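# Swing hinged hook through cabinet door eye

## Task

Open the cabinet door and lock it with the hook that swings on the post: the hook's tip must point downward and pass through the door's eye, and the hook must touch none of the table, the post, the cabinet or the door. The cabinet, which is not fixed, has to finish resting flat on its base or the task fails. Anything held in place only by the robot at the end does not count.

## Robot and tools

Robot: one Franka FR3 arm with seven revolute joints and a Robotiq 2F-140 two-finger gripper. There is a single arm, so every command row covers just this arm and its gripper.

Frame: the scene frame has its origin on the table surface directly beneath the arm base. +z is up, and +y is to the left when facing along +x. The base may be slightly tilted relative to the table. Results report end_effector_position in metres and end_effector_quat_wxyz, both in this frame. The position is the point between the pads when closed, and it becomes less accurate at long reach. The gripper's fingers extend along its own +z axis and close along its y axis. Closed fingertips reach about 33 mm past that point, open ones about 9 mm. Closing pushes the tips roughly 24 mm further out, so leave that much clearance above surfaces.

execute_actions: takes "actions", a list that is empty or holds exactly one item, plus an optional "pictures" boolean (pictures come by default).
- Empty list: no command, just the current state.
- Motion: {"rows": [...], "steps": n}, where n is 1 to 15 control steps of 1/30 s each (default 15). Each row is used for one step, and the final row repeats if there are fewer rows than steps.
- Wait: {"steps": n} with no rows, n up to 300. It returns once that many steps have passed since the previous result, and your reply time counts toward them.
A refused call sends nothing to the robot.

Row layout: exactly 10 numbers in this order: fr3_joint1 (waist), joint2 (shoulder), joint3 (upper arm roll), joint4 (elbow), joint5 (forearm roll), joint6 (wrist pitch), joint7 (wrist roll), gripper position, gripper force_limit, gripper speed.
- The seven joint values are absolute target angles in radians, in the same form the Joint positions line shows. They are not offsets.
- Nominal ranges: waist ±2.744, shoulder ±1.784, upper arm roll ±2.901, elbow -3.042 to -0.152, forearm roll ±2.807, wrist pitch 0.544 to 4.517, wrist roll ±3.016.
- A call is refused if a target is more than 0.018 rad beyond a range end and also further out than that joint's last reported angle. True limits may differ by up to 0.018 rad either way. Targets past the real limit get clipped, and the result may say "joint sent to its limit", possibly about an earlier action. If that line is missing, it does not prove there is more travel.
- Gripper values are unitless commands in [-1, 1], not poses.
  - position: +1 is fully open (140 mm); the pads touch near -0.8; -1 closes until blocked.
  - force_limit: about 14 N at -1, 60 N at 0, 107 N at +1.
  - speed: about 30, 140 and 250 mm/s at -1, 0 and +1.

Motion limits: each step, a joint's target is held within a set lead of its measured angle: 0.248 rad for joints 1–4, 0.677 for joint 5, 0.715 for joint 6, 1.54 for joint 7. If the targets would put the hand more than 70 mm from where it is, all of them are pulled back proportionally. Far moves therefore need several calls. Between calls the arm keeps heading to the last row sent, until it nearly stops or a step is HELD.

Result lines:
- Joint positions and Joint velocities: rad and rad/s, in row order.
- position_measured: gripper counts, 3 = fully open, 230 = pads touching (not linear in mm).
- object_status: 0 moving, 1 blocked while opening, 2 blocked while closing (a grip), 3 reached target or pads met.
- HELD: marks steps where all or part of your row was not sent.
- "joint command not followed": the clearance check altered or blocked targets. A mounting block or post counts as part of the arm for this check.

Gripping: send position -1 and confirm status 2. Stopped fingers only move again when you change position by at least 0.01, or when the object shifts or is lost. To squeeze harder during a grip, raise force_limit and switch position between -1 and -0.98.

Faults:
- Contact torque reaching a joint's load limit stops the arm for 10 s and drops the rest of the call. The limits are 85 N m for joints 1–4 and 11 N m for joints 5–7.
- An external force of 85 N anywhere on the arm, gripper or held item does the same. Held weight counts toward it.
- Holding loads heats motors. A MOTOR HOT warning comes before an OVER-TEMPERATURE FAULT, which brakes the arm until it cools.
- Brief tugs on held parts or shoves on loose items can happen.

Avoid: knocking anything off the table (this fails the task), tipping the cabinet off its base, slamming the door, dropping or letting things slip, hard impacts and heavy pushing. Move smoothly.

zoom_image: camera ("cam_low" 672x504 or "cam_wrist" 504x504) and region [x0, y0, x1, y1] in image pixels from the top-left corner, at most 504x504. It gives a closer view of that camera's latest image.

read_manual: optional section "licences". It returns only licence texts and does not move anything.

finished_scene: scene (integer) ends the current scene irreversibly and reports whether the task was met. The goal must hold on its own at that moment. Replying without any tool call also ends things.

Cameras: cam_low is fixed and cam_wrist rides on the hand. Calibration is provided as K, distortion and T_world_to_cam, and may be off by a few degrees or millimetres.

Each tool is called after "Call:" as name([rows], argument=value, ...), one row to a line, values as JSON.

## Session

Call:
execute_actions(actions=[])

Scene clock: 0.00 s of 4360.00 s.
end_effector_position=(+0.2687, +0.3524, +0.1266) position_measured=3 object_status=3 end_effector_quat_wxyz=(-0.096, +0.019, +0.825, +0.557)
Joint positions: [ 0.371  0.126 -0.096 -2.77   1.622  1.945  0.445]
Joint velocities: [-0.001  0.001  0.    -0.002 -0.     0.    -0.   ]
camera_calibration (this result's frames):
cam_wrist: T_world_to_cam=[[0.0906756, 0.408139, 0.908406, -0.277589], [0.970922, -0.239165, 0.0105389, -0.176059], [0.22156, 0.881035, -0.417957, -0.132796], [0, 0, 0, 1]] pos_world=[0.225532, 0.188185, 0.198515]

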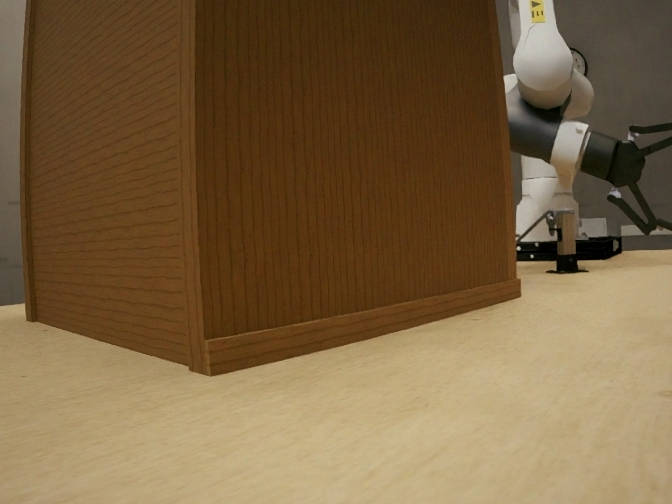

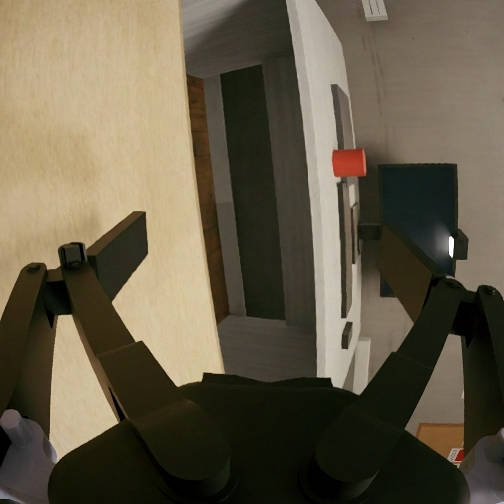

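Call:
execute_actions([
  {"rows":[[0.371,-0.7,0,-2.6,1.622,1.945,0.445,1,0,0]]},
], pictures=false)

Call:
execute_actions([
  {"steps":10},
], pictures=false)

Call:
execute_actions([
  {"rows":[[0.2,-0.8,0,-2.2,0,2.0,-1.57,1,0,0]]},
], pictures=false)

Call:
execute_actions([
  {"steps":45},
])

Scene clock: 4.87 s of 4360.00 s.
end_effector_position=(+0.3539, +0.4211, +0.3981) position_measured=3 object_status=3 end_effector_quat_wxyz=(+0.128, -0.191, +0.751, +0.620)
Joint positions: [ 0.369 -0.363 -0.014 -2.618  1.621  1.947  0.445]
Joint velocities: [-0.    -1.239  0.054  0.117  0.    -0.     0.   ]
Steps of this call (steps 1 to 90: nothing new was sent; then 1.37 s passed at rest; steps 91 to 105: all 15 steps of this action). Readings (joint positions | what the end effector reports):
91: [0.369 0.117 -0.090 -2.765 1.621 1.946 0.445] | position_measured=3 object_status=3
92: [0.369 0.094 -0.081 -2.750 1.621 1.947 0.445] | position_measured=3 object_status=3
94: [0.369 0.038 -0.063 -2.717 1.621 1.947 0.445] | position_measured=3 object_status=3
98: [0.369 -0.092 -0.037 -2.664 1.621 1.947 0.445] | position_measured=3 object_status=3
105: the state above

Scene clock: 5.20 s of 4360.00 s.
end_effector_position=(+0.3199, +0.4135, +0.5670) position_measured=3 object_status=3 end_effector_quat_wxyz=(+0.260, -0.287, +0.677, +0.627)
Joint positions: [ 0.369 -0.697 -0.003 -2.593  1.621  1.946  0.445]
Joint velocities: [ 0.    -0.154  0.006 -0.001  0.001  0.001 -0.001]
Steps of this call (steps 1 to 10: the robot went on to your last target). Readings (joint positions | what the end effector reports):
1: [0.369 -0.405 -0.012 -2.615 1.621 1.947 0.445] | position_measured=3 object_status=3
2: [0.369 -0.447 -0.011 -2.612 1.621 1.947 0.445] | position_measured=3 object_status=3
4: [0.369 -0.533 -0.009 -2.608 1.621 1.947 0.445] | position_measured=3 object_status=3
8: [0.369 -0.675 -0.004 -2.595 1.621 1.946 0.445] | position_measured=3 object_status=3
10: the state above

Scene clock: 5.70 s of 4360.00 s.
end_effector_position=(+0.4112, +0.2043, +0.5812) position_measured=3 object_status=3 end_effector_quat_wxyz=(-0.312, +0.878, -0.346, +0.112)
Joint positions: [ 0.213 -0.798 -0.    -2.227  0.417  1.986 -0.654]
Joint velocities: [-0.073 -0.006 -0.     0.167 -1.92   0.035 -1.756]
Steps of this call (steps 1 to 15: all 15 steps of this action). Readings (joint positions | what the end effector reports):
1: [0.350 -0.700 0.003 -2.571 1.543 1.948 0.365] | position_measured=3 object_status=3
2: [0.323 -0.711 0.004 -2.529 1.449 1.952 0.272] | position_measured=3 object_status=3
4: [0.280 -0.738 0.002 -2.441 1.268 1.961 0.092] | position_measured=3 object_status=3
8: [0.236 -0.780 -0.000 -2.301 0.924 1.975 -0.245] | position_measured=3 object_status=3
15: the state above

Scene clock: 7.20 s of 4360.00 s.
end_effector_position=(+0.4424, +0.1006, +0.5788) position_measured=3 object_status=3 end_effector_quat_wxyz=(-0.031, +0.953, +0.096, +0.285)
Joint positions: [ 0.202 -0.799 -0.    -2.201  0.002  1.997 -1.557]
Joint velocities: [ 0.    -0.    -0.    -0.001 -0.002 -0.    -0.023]
Steps of this call (steps 1 to 45: the robot went on to your last target). Readings (joint positions | what the end effector reports):
1: [0.211 -0.798 -0.000 -2.221 0.349 1.987 -0.718] | position_measured=3 object_status=3
2: [0.209 -0.798 -0.000 -2.216 0.283 1.988 -0.789] | position_measured=3 object_status=3
4: [0.205 -0.798 -0.000 -2.208 0.165 1.991 -0.939] | position_measured=3 object_status=3
8: [0.202 -0.799 -0.000 -2.202 0.056 1.994 -1.161] | position_measured=3 object_status=3
45: the state above
camera_calibration (this result's frames):
cam_wrist: T_world_to_cam=[[0.255534, -0.966741, -0.010666, -0.00407481], [-0.944958, -0.247414, -0.214106, 0.568664], [0.204346, 0.0647901, -0.976752, 0.652711], [0, 0, 0, 1]] pos_world=[0.405025, 0.0944666, 0.759247]

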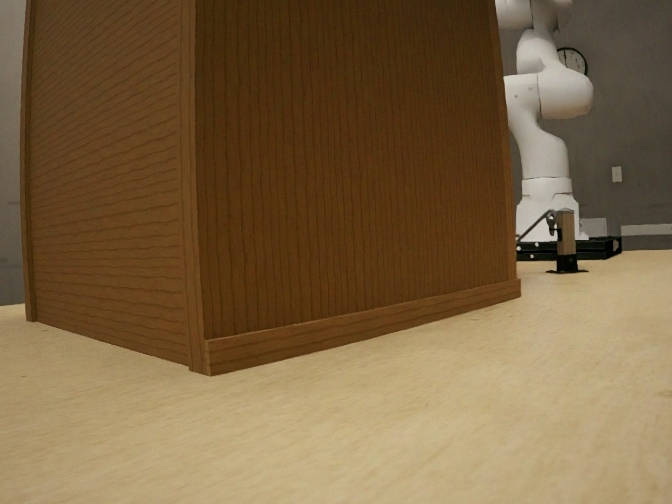

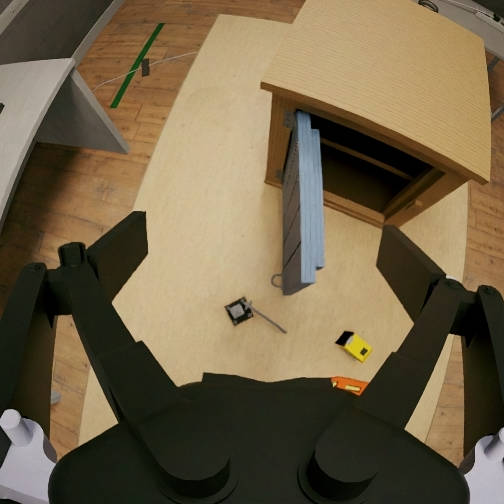

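Call:
zoom_image(camera="cam_wrist", region=[210,250,340,350])

Call:
zoom_image(camera="cam_low", region=[500,190,620,290])

Region (210, 250, 340, 350) of cam_wrist's 504x504 image, scaled by 3.877, with more detail than that image has; it fills the top 388 rows of this view, and the rest is white.

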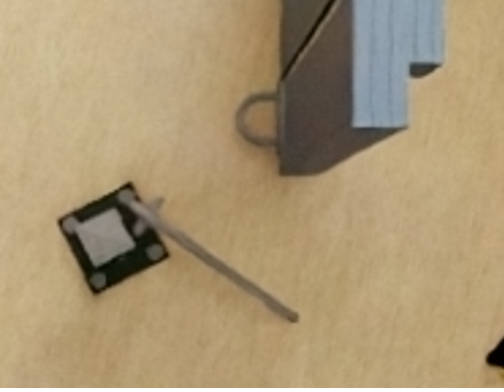

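Region (500, 190, 620, 290) of cam_low's 672x504 image, scaled by 4.200, with more detail than that image has.

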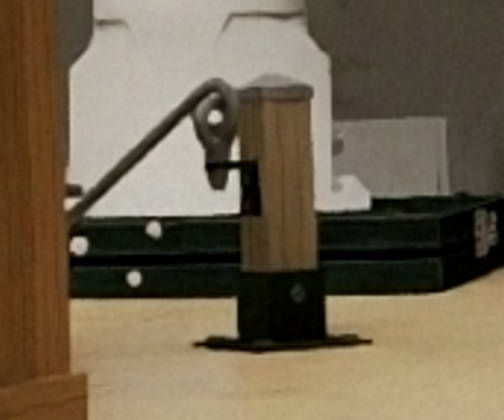

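Call:
execute_actions([
  {"rows":[[0.24,-0.2,0,-1.8,0,1.6,0.2,-1,0,1]]},
], pictures=false)

Call:
execute_actions([
  {"rows":[[0.24,0.006,0,-1.816,0,1.822,0.2,-1,0,1]]},
], pictures=false)

Call:
execute_actions([
  {"rows":[[0.22,0.006,0,-1.816,0,1.822,0.2,-1,0,1],[0.2,0.006,0,-1.816,0,1.822,0.2,-1,0,1],[0.18,0.006,0,-1.816,0,1.822,0.2,-1,0,1],[0.165,0.006,0,-1.816,0,1.822,0.2,-1,0,1],[0.15,0.006,0,-1.816,0,1.822,0.2,-1,0,1],[0.14,0.006,0,-1.816,0,1.822,0.2,-1,0,1],[0.132,0.006,0,-1.816,0,1.822,0.2,-1,0,1],[0.124,0.006,0,-1.816,0,1.822,0.2,-1,0,1],[0.116,0.006,0,-1.816,0,1.822,0.2,-1,0,1],[0.108,0.006,0,-1.816,0,1.822,0.2,-1,0,1],[0.1,0.006,0,-1.816,0,1.822,0.2,-1,0,1],[0.092,0.006,0,-1.816,0,1.822,0.2,-1,0,1],[0.085,0.006,0,-1.816,0,1.822,0.2,-1,0,1],[0.078,0.006,0,-1.816,0,1.822,0.2,-1,0,1],[0.07,0.006,0,-1.816,0,1.822,0.2,-1,0,1]]},
], pictures=false)

Call:
execute_actions([
  {"steps":15},
], pictures=false)

Call:
execute_actions([
  {"rows":[[0.2,-0.2,0,-1.8,0,1.6,0.2,-1,0,1]]},
], pictures=false)

Call:
execute_actions([
  {"rows":[[0.2,-0.8,0,-2.2,0,2.0,-1.57,1,0,1]]},
], pictures=false)

Call:
execute_actions([
  {"steps":40},
])

Call:
zoom_image(camera="cam_wrist", region=[210,250,340,350])

Scene clock: 34.30 s of 4360.00 s.
end_effector_position=(+0.4880, +0.1269, +0.4376) position_measured=188 object_status=0 end_effector_quat_wxyz=(+0.004, +0.851, -0.525, -0.000)
Joint positions: [ 0.238 -0.19  -0.001 -1.814  0.001  1.63  -0.217]
Joint velocities: [ 0.003  0.008  0.001  0.068 -0.    -0.176  1.359]
Steps of this call (steps 1 to 15: the robot went on to your last target; steps 16 to 90: nothing new was sent; then 23.60 s passed at rest; steps 91 to 105: all 15 steps of this action). Readings (joint positions | what the end effector reports):
91: [0.210 -0.759 -0.001 -2.142 0.001 1.932 -1.433] | position_measured=3 object_status=0
92: [0.219 -0.689 -0.001 -2.057 0.001 1.874 -1.276] | position_measured=13 object_status=0
94: [0.231 -0.547 -0.001 -1.911 0.001 1.789 -0.988] | position_measured=40 object_status=0
98: [0.235 -0.347 -0.001 -1.834 0.001 1.717 -0.683] | position_measured=94 object_status=0
105: the state above

Scene clock: 34.80 s of 4360.00 s.
end_effector_position=(+0.5447, +0.1409, +0.3442) position_measured=233 object_status=3 end_effector_quat_wxyz=(+0.015, +0.756, -0.654, -0.008)
Joint positions: [ 0.238  0.009 -0.001 -1.818  0.001  1.806  0.104]
Joint velocities: [ 0.    -0.04  -0.     0.024  0.     0.082  0.296]
Steps of this call (steps 1 to 15: all 15 steps of this action). Readings (joint positions | what the end effector reports):
1: [0.238 -0.179 -0.001 -1.806 0.001 1.645 -0.188] | position_measured=202 object_status=0
2: [0.238 -0.153 -0.001 -1.801 0.001 1.668 -0.162] | position_measured=215 object_status=0
4: [0.238 -0.088 -0.001 -1.802 0.001 1.710 -0.105] | position_measured=233 object_status=0
8: [0.238 0.006 -0.001 -1.821 0.001 1.768 0.000] | position_measured=233 object_status=0
15: the state above

Scene clock: 35.30 s of 4360.00 s.
end_effector_position=(+0.5636, +0.0606, +0.3475) position_measured=233 object_status=3 end_effector_quat_wxyz=(+0.008, +0.680, -0.733, -0.003)
Joint positions: [ 0.089  0.007  0.    -1.817  0.002  1.818  0.176]
Joint velocities: [-0.226 -0.    -0.001 -0.    -0.003  0.003  0.058]
Steps of this call (steps 1 to 15: all 15 steps of this action). Readings (joint positions | what the end effector reports):
1: [0.235 0.008 0.000 -1.818 0.001 1.808 0.113] | position_measured=233 object_status=3
2: [0.229 0.007 0.003 -1.817 0.001 1.810 0.121] | position_measured=233 object_status=3
4: [0.205 0.007 0.005 -1.817 0.001 1.813 0.136] | position_measured=233 object_status=3
8: [0.148 0.007 0.001 -1.817 0.001 1.816 0.156] | position_measured=233 object_status=3
15: the state above

Scene clock: 35.80 s of 4360.00 s.
end_effector_position=(+0.5647, +0.0501, +0.3477) position_measured=233 object_status=3 end_effector_quat_wxyz=(-0.008, -0.668, +0.744, +0.002)
Joint positions: [ 0.071  0.007 -0.001 -1.817  0.002  1.819  0.19 ]
Joint velocities: [-0.     0.001  0.    -0.    -0.     0.     0.012]
Steps of this call (steps 1 to 15: the robot went on to your last target). Readings (joint positions | what the end effector reports):
1: [0.082 0.007 -0.000 -1.817 0.002 1.818 0.178] | position_measured=233 object_status=3
2: [0.077 0.007 -0.001 -1.817 0.002 1.818 0.180] | position_measured=233 object_status=3
4: [0.072 0.007 -0.001 -1.817 0.002 1.818 0.182] | position_measured=233 object_status=3
8: [0.071 0.007 -0.001 -1.817 0.002 1.818 0.186] | position_measured=233 object_status=3
15: the state above

Scene clock: 36.30 s of 4360.00 s.
end_effector_position=(+0.4924, +0.1108, +0.4520) position_measured=233 object_status=3 end_effector_quat_wxyz=(-0.005, +0.715, -0.699, +0.007)
Joint positions: [ 0.199 -0.204  0.003 -1.797  0.001  1.622  0.193]
Joint velocities: [ 0.001  0.047 -0.008 -0.03  -0.    -0.113  0.003]
Steps of this call (steps 1 to 15: all 15 steps of this action). Readings (joint positions | what the end effector reports):
1: [0.081 -0.003 -0.007 -1.821 0.002 1.803 0.190] | position_measured=233 object_status=3
2: [0.095 -0.024 -0.010 -1.823 0.001 1.783 0.190] | position_measured=233 object_status=3
4: [0.129 -0.079 -0.009 -1.819 0.001 1.746 0.190] | position_measured=233 object_status=3
8: [0.188 -0.183 0.002 -1.799 0.001 1.673 0.191] | position_measured=233 object_status=3
15: the state above

Scene clock: 36.80 s of 4360.00 s.
end_effector_position=(+0.4375, +0.0990, +0.5836) position_measured=56 object_status=0 end_effector_quat_wxyz=(-0.084, +0.954, -0.090, +0.273)
Joint positions: [ 0.199 -0.805  0.002 -2.189  0.001  1.975 -1.168]
Joint velocities: [ 0.     0.008 -0.001 -0.096  0.     0.14  -1.31 ]
Steps of this call (steps 1 to 15: all 15 steps of this action). Readings (joint positions | what the end effector reports):
1: [0.199 -0.241 0.002 -1.860 0.001 1.680 0.061] | position_measured=233 object_status=0
2: [0.199 -0.307 0.002 -1.944 0.001 1.736 -0.096] | position_measured=231 object_status=0
4: [0.199 -0.451 0.002 -2.087 0.001 1.819 -0.383] | position_measured=204 object_status=0
8: [0.199 -0.669 0.002 -2.165 0.001 1.895 -0.714] | position_measured=150 object_status=0
15: the state above

Scene clock: 38.13 s of 4360.00 s.
end_effector_position=(+0.4423, +0.1000, +0.5815) position_measured=3 object_status=3 end_effector_quat_wxyz=(-0.029, +0.952, +0.097, +0.288)
Joint positions: [ 0.199 -0.801  0.002 -2.199  0.001  1.997 -1.559]
Joint velocities: [ 0.     0.    -0.    -0.001 -0.     0.    -0.016]
Steps of this call (steps 1 to 40: the robot went on to your last target). Readings (joint positions | what the end effector reports):
1: [0.199 -0.804 0.002 -2.192 0.001 1.979 -1.209] | position_measured=42 object_status=0
2: [0.199 -0.803 0.002 -2.194 0.001 1.982 -1.246] | position_measured=29 object_status=0
4: [0.199 -0.802 0.002 -2.197 0.001 1.986 -1.308] | position_measured=3 object_status=0
8: [0.199 -0.801 0.002 -2.198 0.001 1.992 -1.399] | position_measured=3 object_status=0
40: the state above
camera_calibration (this result's frames):
cam_wrist: T_world_to_cam=[[0.255815, -0.966701, -0.0069039, -0.006909], [-0.94369, -0.248163, -0.21878, 0.571241], [0.209781, 0.0624822, -0.97575, 0.652663], [0, 0, 0, 1]] pos_world=[0.403925, 0.094302, 0.761764]

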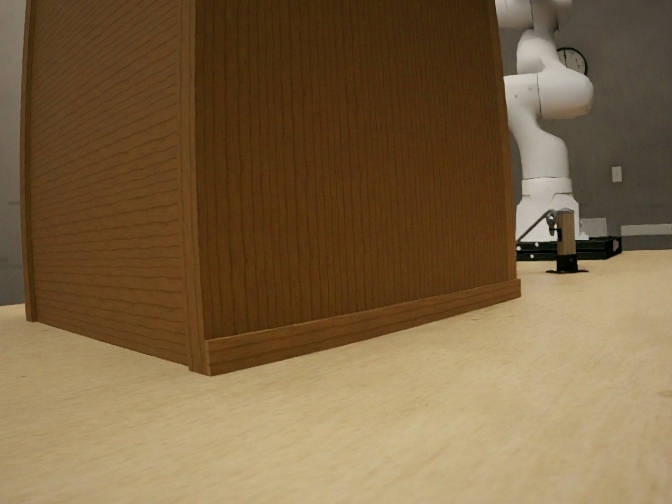

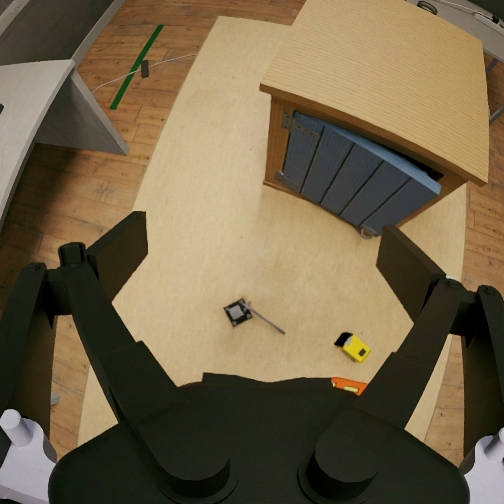

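Region (210, 250, 340, 350) of cam_wrist's 504x504 image, scaled by 3.877, with more detail than that image has; it fills the top 388 rows of this view, and the rest is white.

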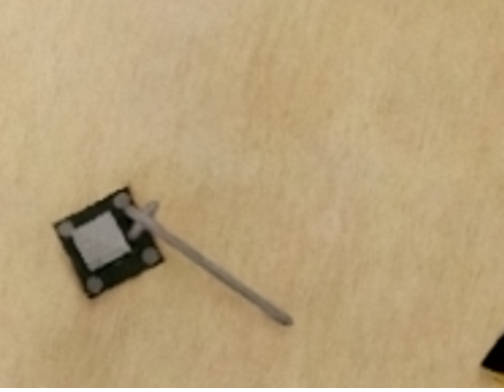

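Call:
execute_actions([
  {"rows":[[-0.15,-0.5,0,-1.8,0,1.75,-1.57,-1,0,1]]},
], pictures=false)

Call:
execute_actions([
  {"steps":20},
])

Scene clock: 42.13 s of 4360.00 s.
end_effector_position=(+0.4932, -0.0631, +0.6236) position_measured=188 object_status=0 end_effector_quat_wxyz=(+0.019, +0.971, -0.070, +0.229)
Joint positions: [-0.147 -0.502 -0.005 -1.805  0.001  1.775 -1.564]
Joint velocities: [-0.013  0.004  0.019  0.045 -0.001 -0.128  0.   ]
Steps of this call (steps 1 to 30: the robot went on to your last target; steps 31 to 90: nothing new was sent; then 0.50 s passed at rest; steps 91 to 105: all 15 steps of this action). Readings (joint positions | what the end effector reports):
91: [0.170 -0.777 0.011 -2.163 0.002 1.972 -1.564] | position_measured=3 object_status=0
92: [0.127 -0.735 0.015 -2.114 0.002 1.951 -1.564] | position_measured=13 object_status=0
94: [0.043 -0.656 0.014 -2.027 0.002 1.914 -1.564] | position_measured=40 object_status=0
98: [-0.100 -0.534 0.003 -1.861 0.002 1.837 -1.564] | position_measured=94 object_status=0
105: the state above

Scene clock: 42.80 s of 4360.00 s.
end_effector_position=(+0.4886, -0.0616, +0.6205) position_measured=233 object_status=3 end_effector_quat_wxyz=(+0.018, +0.973, -0.070, +0.220)
Joint positions: [-0.148 -0.502 -0.003 -1.802  0.001  1.754 -1.564]
Joint velocities: [-0.001  0.    -0.002  0.001  0.001 -0.002 -0.001]
Steps of this call (steps 1 to 20: the robot went on to your last target). Readings (joint positions | what the end effector reports):
1: [-0.147 -0.502 -0.004 -1.804 0.001 1.771 -1.564] | position_measured=202 object_status=0
2: [-0.148 -0.502 -0.004 -1.803 0.001 1.768 -1.564] | position_measured=215 object_status=0
4: [-0.148 -0.502 -0.003 -1.802 0.001 1.763 -1.564] | position_measured=233 object_status=0
8: [-0.148 -0.502 -0.003 -1.802 0.001 1.758 -1.564] | position_measured=233 object_status=0
20: the state above
camera_calibration (this result's frames):
cam_wrist: T_world_to_cam=[[-0.0896917, -0.995926, -0.00926586, -0.00624486], [-0.992849, 0.0901427, -0.0782609, 0.541043], [0.0787774, 0.00218024, -0.99689, 0.764559], [0, 0, 0, 1]] pos_world=[0.476384, -0.0566574, 0.804465]

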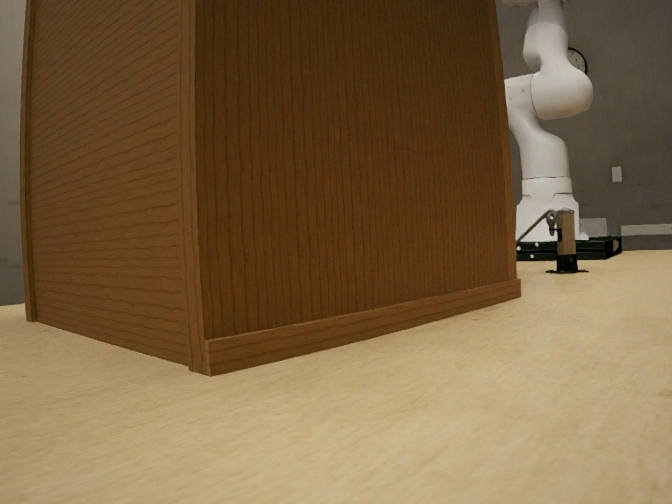

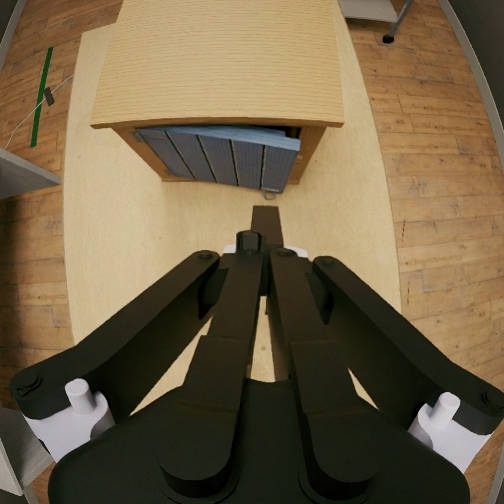

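Call:
execute_actions([
  {"rows":[[-0.183,-0.1,0,-2.6,0,3.3,-1.57,0,-0.5,0]]},
], pictures=false)

Call:
execute_actions([
  {"steps":30},
], pictures=false)

Call:
execute_actions([
  {"rows":[[-0.183,0.25,0,-2.75,0,3.95,-1.57,0,-0.5,0]]},
], pictures=false)

Call:
execute_actions([
  {"rows":[[-0.183,0.556,0,-2.78,0,4.336,-1.57,0,-0.5,0]]},
], pictures=false)

Call:
execute_actions([
  {"steps":25},
])

Scene clock: 61.03 s of 4360.00 s.
end_effector_position=(+0.6222, -0.0997, +0.3472) position_measured=130 object_status=0 end_effector_quat_wxyz=(+0.023, +0.970, -0.082, +0.229)
Joint positions: [-0.175 -0.18  -0.002 -2.228  0.001  2.523 -1.564]
Joint velocities: [-0.07   0.774  0.    -2.08  -0.     3.589 -0.001]
Steps of this call (steps 1 to 15: the robot went on to your last target; steps 16 to 90: nothing new was sent; then 14.73 s passed at rest; steps 91 to 105: all 15 steps of this action). Readings (joint positions | what the end effector reports):
91: [-0.149 -0.499 -0.002 -1.812 0.001 1.785 -1.564] | position_measured=233 object_status=0
92: [-0.152 -0.487 -0.002 -1.828 0.001 1.823 -1.564] | position_measured=233 object_status=0
94: [-0.156 -0.448 -0.002 -1.869 0.001 1.900 -1.564] | position_measured=212 object_status=0
98: [-0.163 -0.354 -0.002 -1.963 0.001 2.061 -1.564] | position_measured=182 object_status=0
105: the state above

Scene clock: 62.03 s of 4360.00 s.
end_effector_position=(+0.6292, -0.1059, +0.2726) position_measured=129 object_status=3 end_effector_quat_wxyz=(+0.036, +0.920, -0.080, +0.381)
Joint positions: [-0.181 -0.099 -0.002 -2.598  0.001  3.294 -1.564]
Joint velocities: [-0.     0.     0.    -0.001  0.     0.013 -0.001]
Steps of this call (steps 1 to 30: the robot went on to your last target). Readings (joint positions | what the end effector reports):
1: [-0.177 -0.154 -0.002 -2.303 0.001 2.648 -1.564] | position_measured=129 object_status=0
2: [-0.179 -0.130 -0.002 -2.380 0.001 2.763 -1.564] | position_measured=129 object_status=0
4: [-0.180 -0.097 -0.002 -2.512 0.001 2.933 -1.564] | position_measured=129 object_status=0
8: [-0.180 -0.084 -0.002 -2.593 0.001 3.120 -1.564] | position_measured=129 object_status=3
30: the state above

Scene clock: 62.53 s of 4360.00 s.
end_effector_position=(+0.5911, -0.1008, +0.1585) position_measured=129 object_status=3 end_effector_quat_wxyz=(+0.041, +0.897, -0.078, +0.433)
Joint positions: [-0.181  0.251 -0.002 -2.751  0.001  3.91  -1.564]
Joint velocities: [-0.001  0.     0.     0.     0.     0.224 -0.001]
Steps of this call (steps 1 to 15: all 15 steps of this action). Readings (joint positions | what the end effector reports):
1: [-0.181 -0.072 -0.002 -2.615 0.001 3.393 -1.564] | position_measured=129 object_status=3
2: [-0.181 -0.009 -0.002 -2.647 0.001 3.499 -1.564] | position_measured=129 object_status=3
4: [-0.181 0.131 -0.002 -2.703 0.001 3.638 -1.564] | position_measured=129 object_status=3
8: [-0.181 0.249 -0.002 -2.753 0.001 3.798 -1.564] | position_measured=129 object_status=3
15: the state above

Scene clock: 63.03 s of 4360.00 s.
end_effector_position=(+0.5485, -0.0942, +0.0947) position_measured=129 object_status=3 end_effector_quat_wxyz=(+0.043, +0.883, -0.076, +0.462)
Joint positions: [-0.181  0.555 -0.002 -2.782  0.001  4.31  -1.564]
Joint velocities: [-0.001  0.002 -0.     0.001 -0.001  0.14  -0.001]
Steps of this call (steps 1 to 15: all 15 steps of this action). Readings (joint positions | what the end effector reports):
1: [-0.181 0.285 -0.002 -2.747 0.001 3.978 -1.564] | position_measured=129 object_status=3
2: [-0.181 0.353 -0.002 -2.748 0.001 4.046 -1.564] | position_measured=129 object_status=3
4: [-0.181 0.476 -0.002 -2.767 0.001 4.137 -1.564] | position_measured=129 object_status=3
8: [-0.181 0.553 -0.002 -2.784 0.001 4.239 -1.564] | position_measured=129 object_status=3
15: the state above

Scene clock: 63.87 s of 4360.00 s.
end_effector_position=(+0.5509, -0.0945, +0.1019) position_measured=129 object_status=3 end_effector_quat_wxyz=(+0.044, +0.877, -0.075, +0.472)
Joint positions: [-0.181  0.555 -0.002 -2.782  0.001  4.332 -1.564]
Joint velocities: [ 0.    -0.     0.002  0.    -0.001  0.     0.001]
Steps of this call (steps 1 to 25: the robot went on to your last target). Readings (joint positions | what the end effector reports):
1: [-0.181 0.555 -0.002 -2.782 0.001 4.314 -1.564] | position_measured=129 object_status=3
2: [-0.181 0.555 -0.002 -2.782 0.001 4.317 -1.564] | position_measured=129 object_status=3
4: [-0.181 0.555 -0.002 -2.782 0.001 4.322 -1.564] | position_measured=129 object_status=3
8: [-0.181 0.555 -0.002 -2.782 0.001 4.328 -1.564] | position_measured=129 object_status=3
25: the state above
camera_calibration (this result's frames):
cam_wrist: T_world_to_cam=[[-0.120698, -0.992456, 0.021505, -0.0239348], [-0.809567, 0.0858724, -0.580713, 0.515065], [0.574486, -0.0875005, -0.813824, -0.0575201], [0, 0, 0, 1]] pos_world=[0.447135, -0.0730171, 0.252808]

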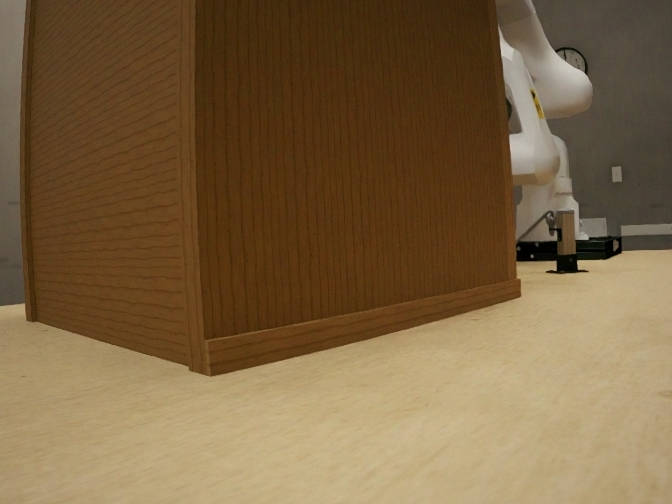

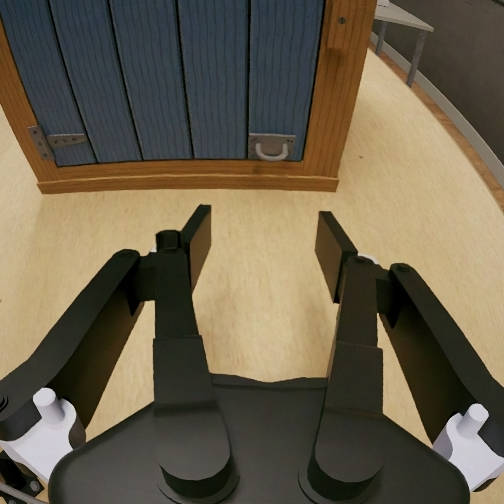

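Call:
execute_actions([
  {"rows":[[-0.197,0.6,0,-2.6,0,4.2,-1.57,-0.1,-0.5,0],[-0.197,0.6,0,-2.6,0,4.2,-1.57,-0.1,-0.5,0],[-0.197,0.6,0,-2.6,0,4.2,-1.57,-0.1,-0.5,0],[-0.197,0.6,0,-2.6,0,4.2,-1.57,-0.1,-0.5,0],[-0.197,0.6,0,-2.6,0,4.2,-1.57,-0.1,-0.5,0],[-0.197,0.6,0,-2.6,0,4.2,-1.57,-0.1,-0.5,0],[-0.197,0.6,0,-2.6,0,4.2,-1.57,-0.1,-0.5,0],[-0.197,0.693,0,-2.43,0,4.123,-1.57,-0.1,-0.5,0]]},
], pictures=false)

Call:
execute_actions([
  {"steps":20},
])

Scene clock: 74.70 s of 4360.00 s.
end_effector_position=(+0.6590, -0.1211, +0.0896) position_measured=141 object_status=3 end_effector_quat_wxyz=(+0.048, +0.868, -0.080, +0.487)
Joint positions: [-0.195  0.684 -0.    -2.445 -0.001  4.16  -1.564]
Joint velocities: [ 0.003 -0.    -0.001  0.001  0.001  0.    -0.001]
Steps of this call (steps 1 to 15: the robot went on to your last target; steps 16 to 90: nothing new was sent; then 7.33 s passed at rest; steps 91 to 105: all 15 steps of this action). Readings (joint positions | what the end effector reports):
91: [-0.183 0.567 -0.001 -2.749 0.000 4.315 -1.564] | position_measured=129 object_status=0
92: [-0.186 0.581 -0.000 -2.698 0.000 4.294 -1.564] | position_measured=134 object_status=0
94: [-0.192 0.590 -0.000 -2.639 0.000 4.264 -1.564] | position_measured=141 object_status=0
98: [-0.195 0.613 -0.000 -2.572 -0.000 4.222 -1.564] | position_measured=141 object_status=0
105: the state above

Scene clock: 75.37 s of 4360.00 s.
end_effector_position=(+0.6590, -0.1211, +0.0896) position_measured=141 object_status=3 end_effector_quat_wxyz=(+0.048, +0.868, -0.080, +0.487)
Joint positions: [-0.195  0.684 -0.    -2.445 -0.001  4.16  -1.564]
Joint velocities: [ 0.001 -0.    -0.001  0.001  0.001 -0.     0.   ]
Steps of this call (steps 1 to 15: the robot went on to your last target; steps 16 to 20: nothing new was sent). Readings (joint positions | what the end effector reports):
1: [-0.195 0.684 -0.000 -2.445 -0.001 4.160 -1.564] | position_measured=141 object_status=3
2: [-0.195 0.684 -0.000 -2.445 -0.001 4.160 -1.564] | position_measured=141 object_status=3
4: [-0.195 0.684 -0.000 -2.445 -0.001 4.160 -1.564] | position_measured=141 object_status=3
8: [-0.195 0.684 -0.000 -2.445 -0.001 4.160 -1.564] | position_measured=141 object_status=3
20: the state above
The arm was judged still, so your last target was given up. Only a new action makes it travel on or press farther. Fingers that are still opening or closing keep moving.
camera_calibration (this result's frames):
cam_wrist: T_world_to_cam=[[-0.132197, -0.99097, 0.0224148, -0.0293552], [-0.78772, 0.0913025, -0.60923, 0.586596], [0.601683, -0.0981947, -0.792676, -0.153018], [0, 0, 0, 1]] pos_world=[0.550261, -0.0976734, 0.236736]

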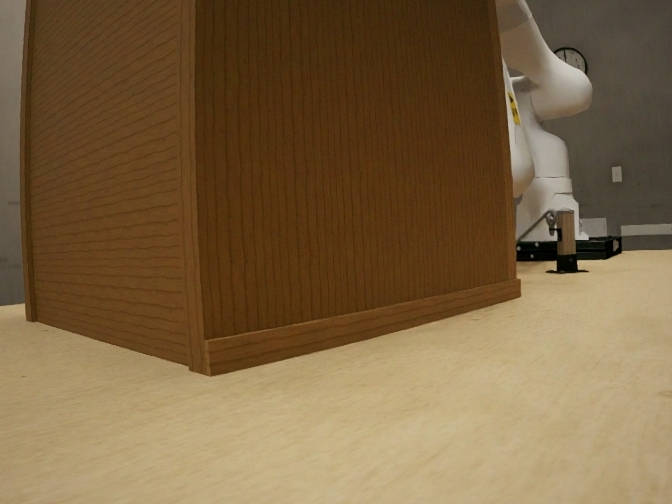

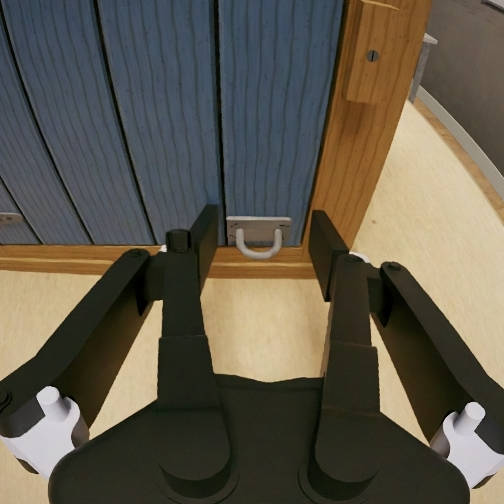

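Call:
execute_actions([
  {"rows":[[-0.191,0.659,0,-2.4504,0,4.11,-1.57,-0.1,-0.3,-0.3]]},
], pictures=false)

Call:
execute_actions([
  {"rows":[[-0.191,0.659,0,-2.4504,0,4.11,-1.57,-1,-0.3,-0.3]]},
], pictures=false)

Call:
execute_actions([
  {"steps":15},
])

Call:
execute_actions([
  {"rows":[[-0.19,0.655,0,-2.46,0,4.115,-1.57,-1,-0.3,-0.3],[-0.189,0.652,0,-2.47,0,4.122,-1.57,-1,-0.3,-0.3],[-0.188,0.649,0,-2.48,0,4.129,-1.57,-1,-0.3,-0.3],[-0.187,0.646,0,-2.49,0,4.136,-1.57,-1,-0.3,-0.3],[-0.186,0.643,0,-2.5,0,4.143,-1.57,-1,-0.3,-0.3],[-0.185,0.641,0,-2.51,0,4.151,-1.57,-1,-0.3,-0.3],[-0.184,0.639,0,-2.52,0,4.159,-1.57,-1,-0.3,-0.3],[-0.183,0.637,0,-2.53,0,4.167,-1.57,-1,-0.3,-0.3],[-0.182,0.635,0,-2.54,0,4.175,-1.57,-1,-0.3,-0.3],[-0.18,0.633,0,-2.55,0,4.183,-1.57,-1,-0.3,-0.3],[-0.178,0.631,0,-2.56,0,4.191,-1.57,-1,-0.3,-0.3],[-0.176,0.629,0,-2.57,0,4.199,-1.57,-1,-0.3,-0.3],[-0.174,0.627,0,-2.58,0,4.207,-1.57,-1,-0.3,-0.3],[-0.172,0.626,0,-2.59,0,4.216,-1.57,-1,-0.3,-0.3],[-0.17,0.625,0,-2.6,0,4.225,-1.57,-1,-0.3,-0.3]]},
], pictures=false)

Call:
execute_actions([
  {"steps":15},
])

Scene clock: 92.23 s of 4360.00 s.
end_effector_position=(+0.6584, -0.1209, +0.0905) position_measured=141 object_status=3 end_effector_quat_wxyz=(+0.047, +0.874, -0.080, +0.477)
Joint positions: [-0.195  0.659 -0.    -2.453 -0.001  4.121 -1.564]
Joint velocities: [ 0.    -0.002  0.    -0.    -0.    -0.004 -0.   ]
Steps of this call (steps 1 to 90: nothing new was sent; then 13.37 s passed at rest; steps 91 to 105: all 15 steps of this action). Readings (joint positions | what the end effector reports):
91: [-0.195 0.680 -0.000 -2.448 -0.001 4.156 -1.564] | position_measured=141 object_status=3
92: [-0.195 0.674 -0.000 -2.450 -0.001 4.147 -1.564] | position_measured=141 object_status=3
94: [-0.195 0.667 -0.000 -2.451 -0.001 4.135 -1.564] | position_measured=141 object_status=3
98: [-0.195 0.661 -0.000 -2.452 -0.001 4.125 -1.564] | position_measured=141 object_status=3
105: the state above

Scene clock: 92.73 s of 4360.00 s.
end_effector_position=(+0.6576, -0.1179, +0.0907) position_measured=192 object_status=0 end_effector_quat_wxyz=(+0.047, +0.875, -0.076, +0.477)
Joint positions: [-0.191  0.656 -0.    -2.458 -0.002  4.121 -1.569]
Joint velocities: [-0.001  0.     0.001 -0.001 -0.001  0.    -0.003]
Steps of this call (steps 1 to 15: all 15 steps of this action). Readings (joint positions | what the end effector reports):
1: [-0.194 0.659 -0.000 -2.453 -0.002 4.121 -1.564] | position_measured=141 object_status=0
2: [-0.192 0.658 0.001 -2.454 -0.002 4.121 -1.564] | position_measured=146 object_status=0
4: [-0.189 0.657 0.002 -2.456 -0.003 4.121 -1.565] | position_measured=157 object_status=0
8: [-0.191 0.656 0.000 -2.457 -0.001 4.121 -1.567] | position_measured=180 object_status=0
15: the state above

Scene clock: 93.23 s of 4360.00 s.
end_effector_position=(+0.6576, -0.1179, +0.0907) position_measured=192 object_status=2 end_effector_quat_wxyz=(+0.047, +0.875, -0.076, +0.477)
Joint positions: [-0.191  0.656 -0.    -2.458 -0.002  4.121 -1.57 ]
Joint velocities: [-0.    -0.     0.     0.001  0.002  0.001 -0.001]
Steps of this call (steps 1 to 15: the robot went on to your last target). Readings (joint positions | what the end effector reports):
1: [-0.191 0.656 -0.000 -2.458 -0.002 4.121 -1.569] | position_measured=192 object_status=2
2: [-0.191 0.656 -0.000 -2.458 -0.002 4.121 -1.569] | position_measured=192 object_status=2
4: [-0.191 0.656 -0.000 -2.458 -0.002 4.121 -1.570] | position_measured=192 object_status=2
8: [-0.191 0.656 -0.000 -2.458 -0.002 4.121 -1.570] | position_measured=192 object_status=2
15: the state above
The arm was judged still, so your last target was given up. Only a new action makes it travel on or press farther. Fingers that are still opening or closing keep moving.
camera_calibration (this result's frames):
cam_wrist: T_world_to_cam=[[-0.123819, -0.991959, 0.0262026, -0.0323091], [-0.803007, 0.0846508, -0.589927, 0.593362], [0.582965, -0.0940851, -0.807032, -0.136891], [0, 0, 0, 1]] pos_world=[0.552276, -0.0951572, 0.240411]

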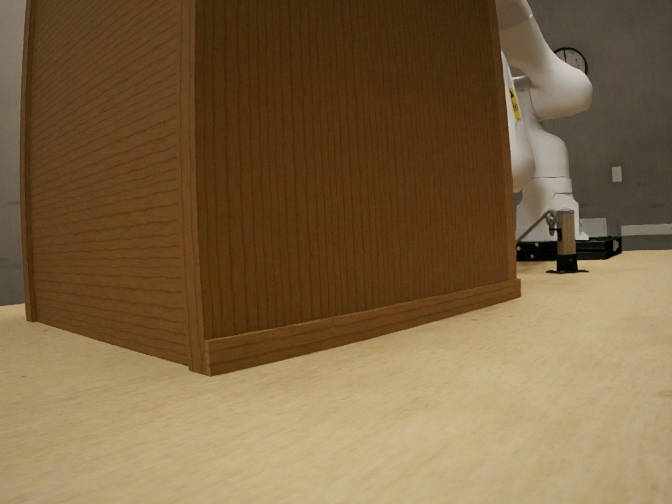

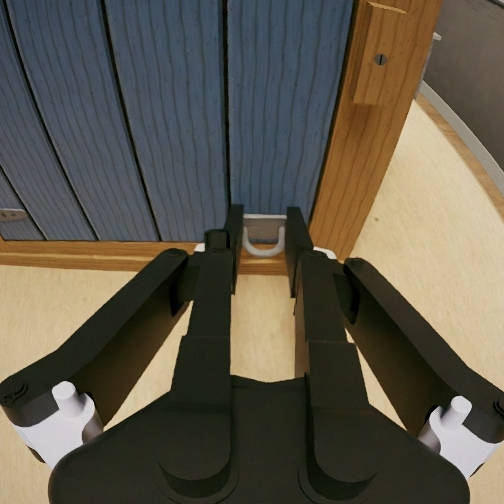

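Scene clock: 93.73 s of 4360.00 s.
end_effector_position=(+0.6161, -0.1020, +0.0826) position_measured=232 object_status=0 end_effector_quat_wxyz=(+0.043, +0.881, -0.071, +0.465)
Joint positions: [-0.177  0.63  -0.001 -2.576  0.     4.188 -1.57 ]
Joint velocities: [ 0.06  -0.034 -0.    -0.299 -0.001  0.206  0.001]
Steps of this call (steps 1 to 15: all 15 steps of this action). Readings (joint positions | what the end effector reports):
1: [-0.191 0.656 -0.000 -2.458 -0.002 4.121 -1.570] | position_measured=192 object_status=2
2: [-0.191 0.655 -0.000 -2.460 -0.002 4.122 -1.570] | position_measured=193 object_status=2
4: [-0.191 0.650 -0.000 -2.470 -0.001 4.125 -1.570] | position_measured=193 object_status=2
8: [-0.190 0.636 -0.001 -2.504 0.000 4.149 -1.570] | position_measured=196 object_status=0
15: the state above

Scene clock: 94.23 s of 4360.00 s.
end_effector_position=(+0.6100, -0.0982, +0.0865) position_measured=232 object_status=3 end_effector_quat_wxyz=(+0.043, +0.878, -0.068, +0.471)
Joint positions: [-0.172  0.627 -0.001 -2.598  0.     4.22  -1.57 ]
Joint velocities: [ 0.002  0.     0.    -0.001  0.     0.011 -0.001]
Steps of this call (steps 1 to 15: the robot went on to your last target). Readings (joint positions | what the end effector reports):
1: [-0.175 0.629 -0.001 -2.585 0.000 4.194 -1.570] | position_measured=232 object_status=3
2: [-0.174 0.629 -0.001 -2.590 0.000 4.199 -1.570] | position_measured=232 object_status=3
4: [-0.172 0.628 -0.001 -2.596 0.000 4.206 -1.570] | position_measured=232 object_status=3
8: [-0.172 0.627 -0.001 -2.598 0.000 4.215 -1.570] | position_measured=232 object_status=3
15: the state above
camera_calibration (this result's frames):
cam_wrist: T_world_to_cam=[[-0.106913, -0.993941, 0.0255211, -0.0290101], [-0.811766, 0.0724383, -0.579473, 0.554261], [0.574113, -0.0826702, -0.814592, -0.103519], [0, 0, 0, 1]] pos_world=[0.50626, -0.0775419, 0.237594]

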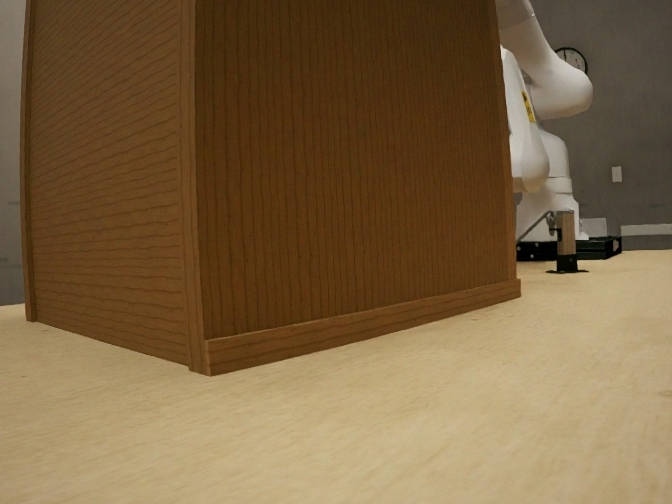

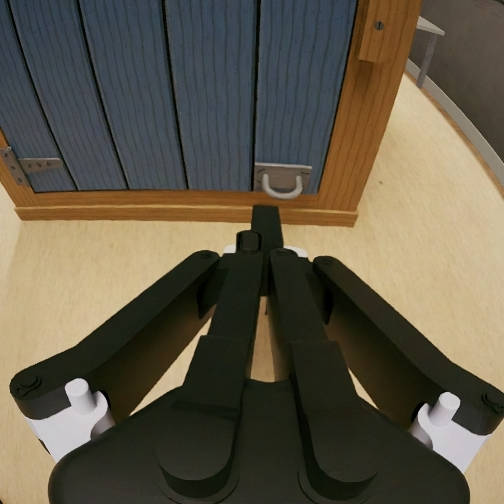

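Call:
execute_actions(actions=[])

Scene clock: 109.20 s of 4360.00 s.
end_effector_position=(+0.6101, -0.0981, +0.0871) position_measured=232 object_status=3 end_effector_quat_wxyz=(+0.043, +0.878, -0.068, +0.472)
Joint positions: [-0.172  0.627 -0.001 -2.598  0.     4.222 -1.57 ]
Joint velocities: [-0.     0.     0.     0.     0.     0.001  0.001]
Steps of this call (steps 1 to 15: the robot went on to your last target; steps 16 to 90: nothing new was sent; then 11.97 s passed at rest). Readings (joint positions | what the end effector reports):
1: [-0.172 0.627 -0.001 -2.598 0.000 4.220 -1.570] | position_measured=232 object_status=3
2: [-0.172 0.627 -0.001 -2.598 0.000 4.220 -1.570] | position_measured=232 object_status=3
4: [-0.172 0.627 -0.001 -2.598 0.000 4.221 -1.570] | position_measured=232 object_status=3
8: [-0.172 0.627 -0.001 -2.598 0.000 4.221 -1.570] | position_measured=232 object_status=3
90: the state above
The arm was judged still, so your last target was given up. Only a new action makes it travel on or press farther. Fingers that are still opening or closing keep moving.
camera_calibration (this result's frames):
cam_wrist: T_world_to_cam=[[-0.10682, -0.993948, 0.0256109, -0.0290171], [-0.810796, 0.0721694, -0.580863, 0.554189], [0.5755, -0.0828129, -0.813598, -0.104083], [0, 0, 0, 1]] pos_world=[0.506134, -0.0774563, 0.237969]

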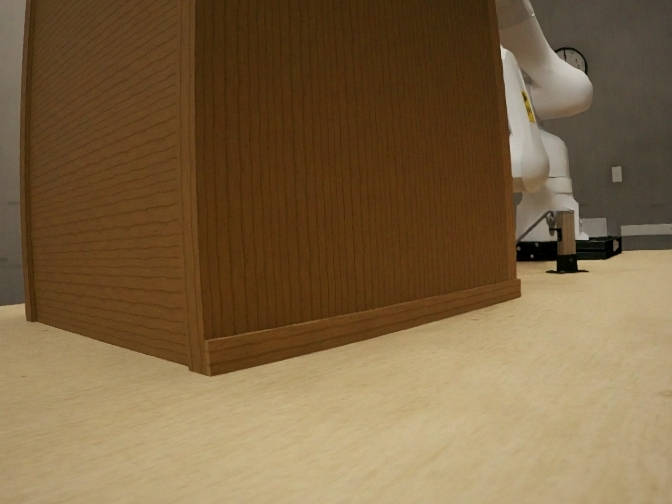

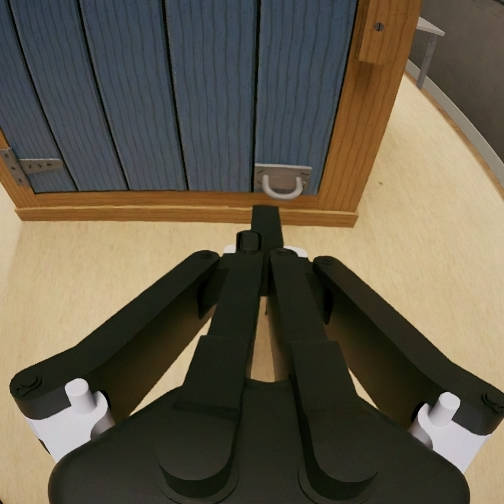

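Call:
execute_actions([
  {"rows":[[-0.191,0.627,0,-2.598,0,4.22,-1.57,-0.1,1,0],[-0.191,0.627,0,-2.598,0,4.22,-1.57,-0.1,1,0],[-0.191,0.627,0,-2.598,0,4.22,-1.57,-0.1,1,0],[-0.191,0.627,0,-2.598,0,4.22,-1.57,-0.1,1,0],[-0.191,0.627,0,-2.598,0,4.22,-1.57,-0.1,1,0],[-0.191,0.64,0,-2.56,0,4.19,-1.57,-0.1,1,0],[-0.191,0.65,0,-2.53,0,4.17,-1.57,-0.1,1,0],[-0.191,0.66,0,-2.5,0,4.15,-1.57,-0.1,1,0],[-0.191,0.67,0,-2.47,0,4.13,-1.57,-0.1,1,0],[-0.191,0.675,0,-2.45,0,4.125,-1.57,-0.1,1,0]]},
], pictures=false)

Call:
execute_actions([
  {"steps":25},
])

Scene clock: 118.53 s of 4360.00 s.
end_effector_position=(+0.6571, -0.1162, +0.0903) position_measured=141 object_status=0 end_effector_quat_wxyz=(+0.047, +0.871, -0.075, +0.483)
Joint positions: [-0.189  0.67   0.001 -2.456  0.     4.147 -1.57 ]
Joint velocities: [ 0.     0.026  0.002  0.074 -0.001 -0.111  0.   ]
Steps of this call (steps 1 to 90: nothing new was sent; then 5.83 s passed at rest; steps 91 to 105: all 15 steps of this action). Readings (joint positions | what the end effector reports):
91: [-0.174 0.627 0.001 -2.599 0.000 4.222 -1.570] | position_measured=232 object_status=0
92: [-0.178 0.627 0.001 -2.599 0.000 4.222 -1.570] | position_measured=232 object_status=0
94: [-0.185 0.627 0.001 -2.599 0.000 4.222 -1.570] | position_measured=211 object_status=0
98: [-0.189 0.643 0.001 -2.554 0.000 4.201 -1.570] | position_measured=181 object_status=0
105: the state above

Scene clock: 119.37 s of 4360.00 s.
end_effector_position=(+0.6566, -0.1163, +0.0840) position_measured=141 object_status=3 end_effector_quat_wxyz=(+0.046, +0.876, -0.075, +0.475)
Joint positions: [-0.189  0.673  0.001 -2.452  0.     4.129 -1.57 ]
Joint velocities: [ 0.     0.001  0.001  0.     0.001 -0.    -0.001]
Steps of this call (steps 1 to 25: the robot went on to your last target). Readings (joint positions | what the end effector reports):
1: [-0.189 0.671 0.001 -2.454 0.000 4.144 -1.570] | position_measured=141 object_status=0
2: [-0.189 0.672 0.001 -2.453 0.000 4.141 -1.570] | position_measured=141 object_status=0
4: [-0.189 0.673 0.001 -2.452 0.000 4.137 -1.570] | position_measured=141 object_status=3
8: [-0.189 0.673 0.001 -2.452 0.000 4.132 -1.570] | position_measured=141 object_status=3
25: the state above
camera_calibration (this result's frames):
cam_wrist: T_world_to_cam=[[-0.122795, -0.992107, 0.0254022, -0.0312763], [-0.805268, 0.0846444, -0.586838, 0.589675], [0.580056, -0.0925166, -0.809306, -0.139289], [0, 0, 0, 1]] pos_world=[0.551801, -0.0938286, 0.234111]

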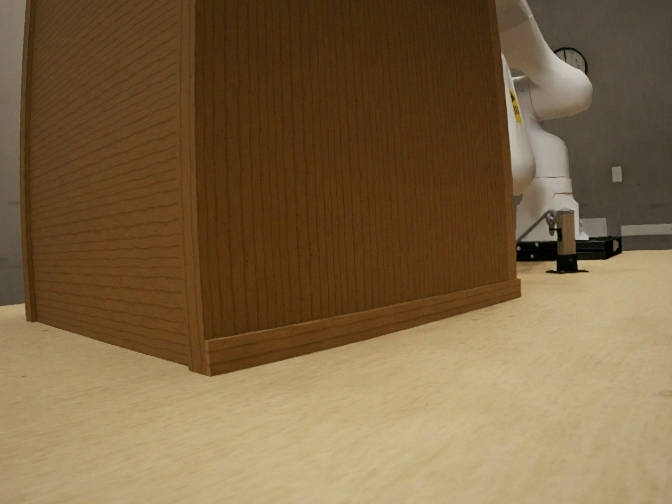

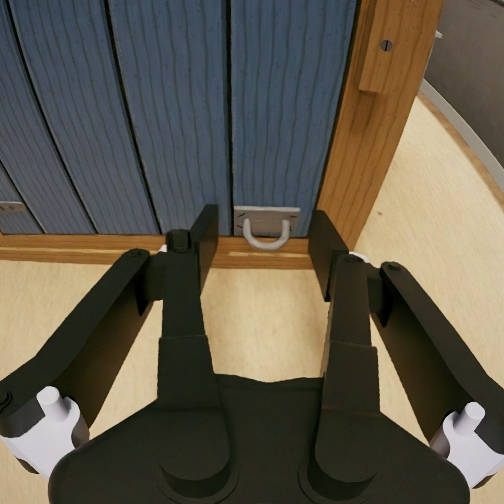

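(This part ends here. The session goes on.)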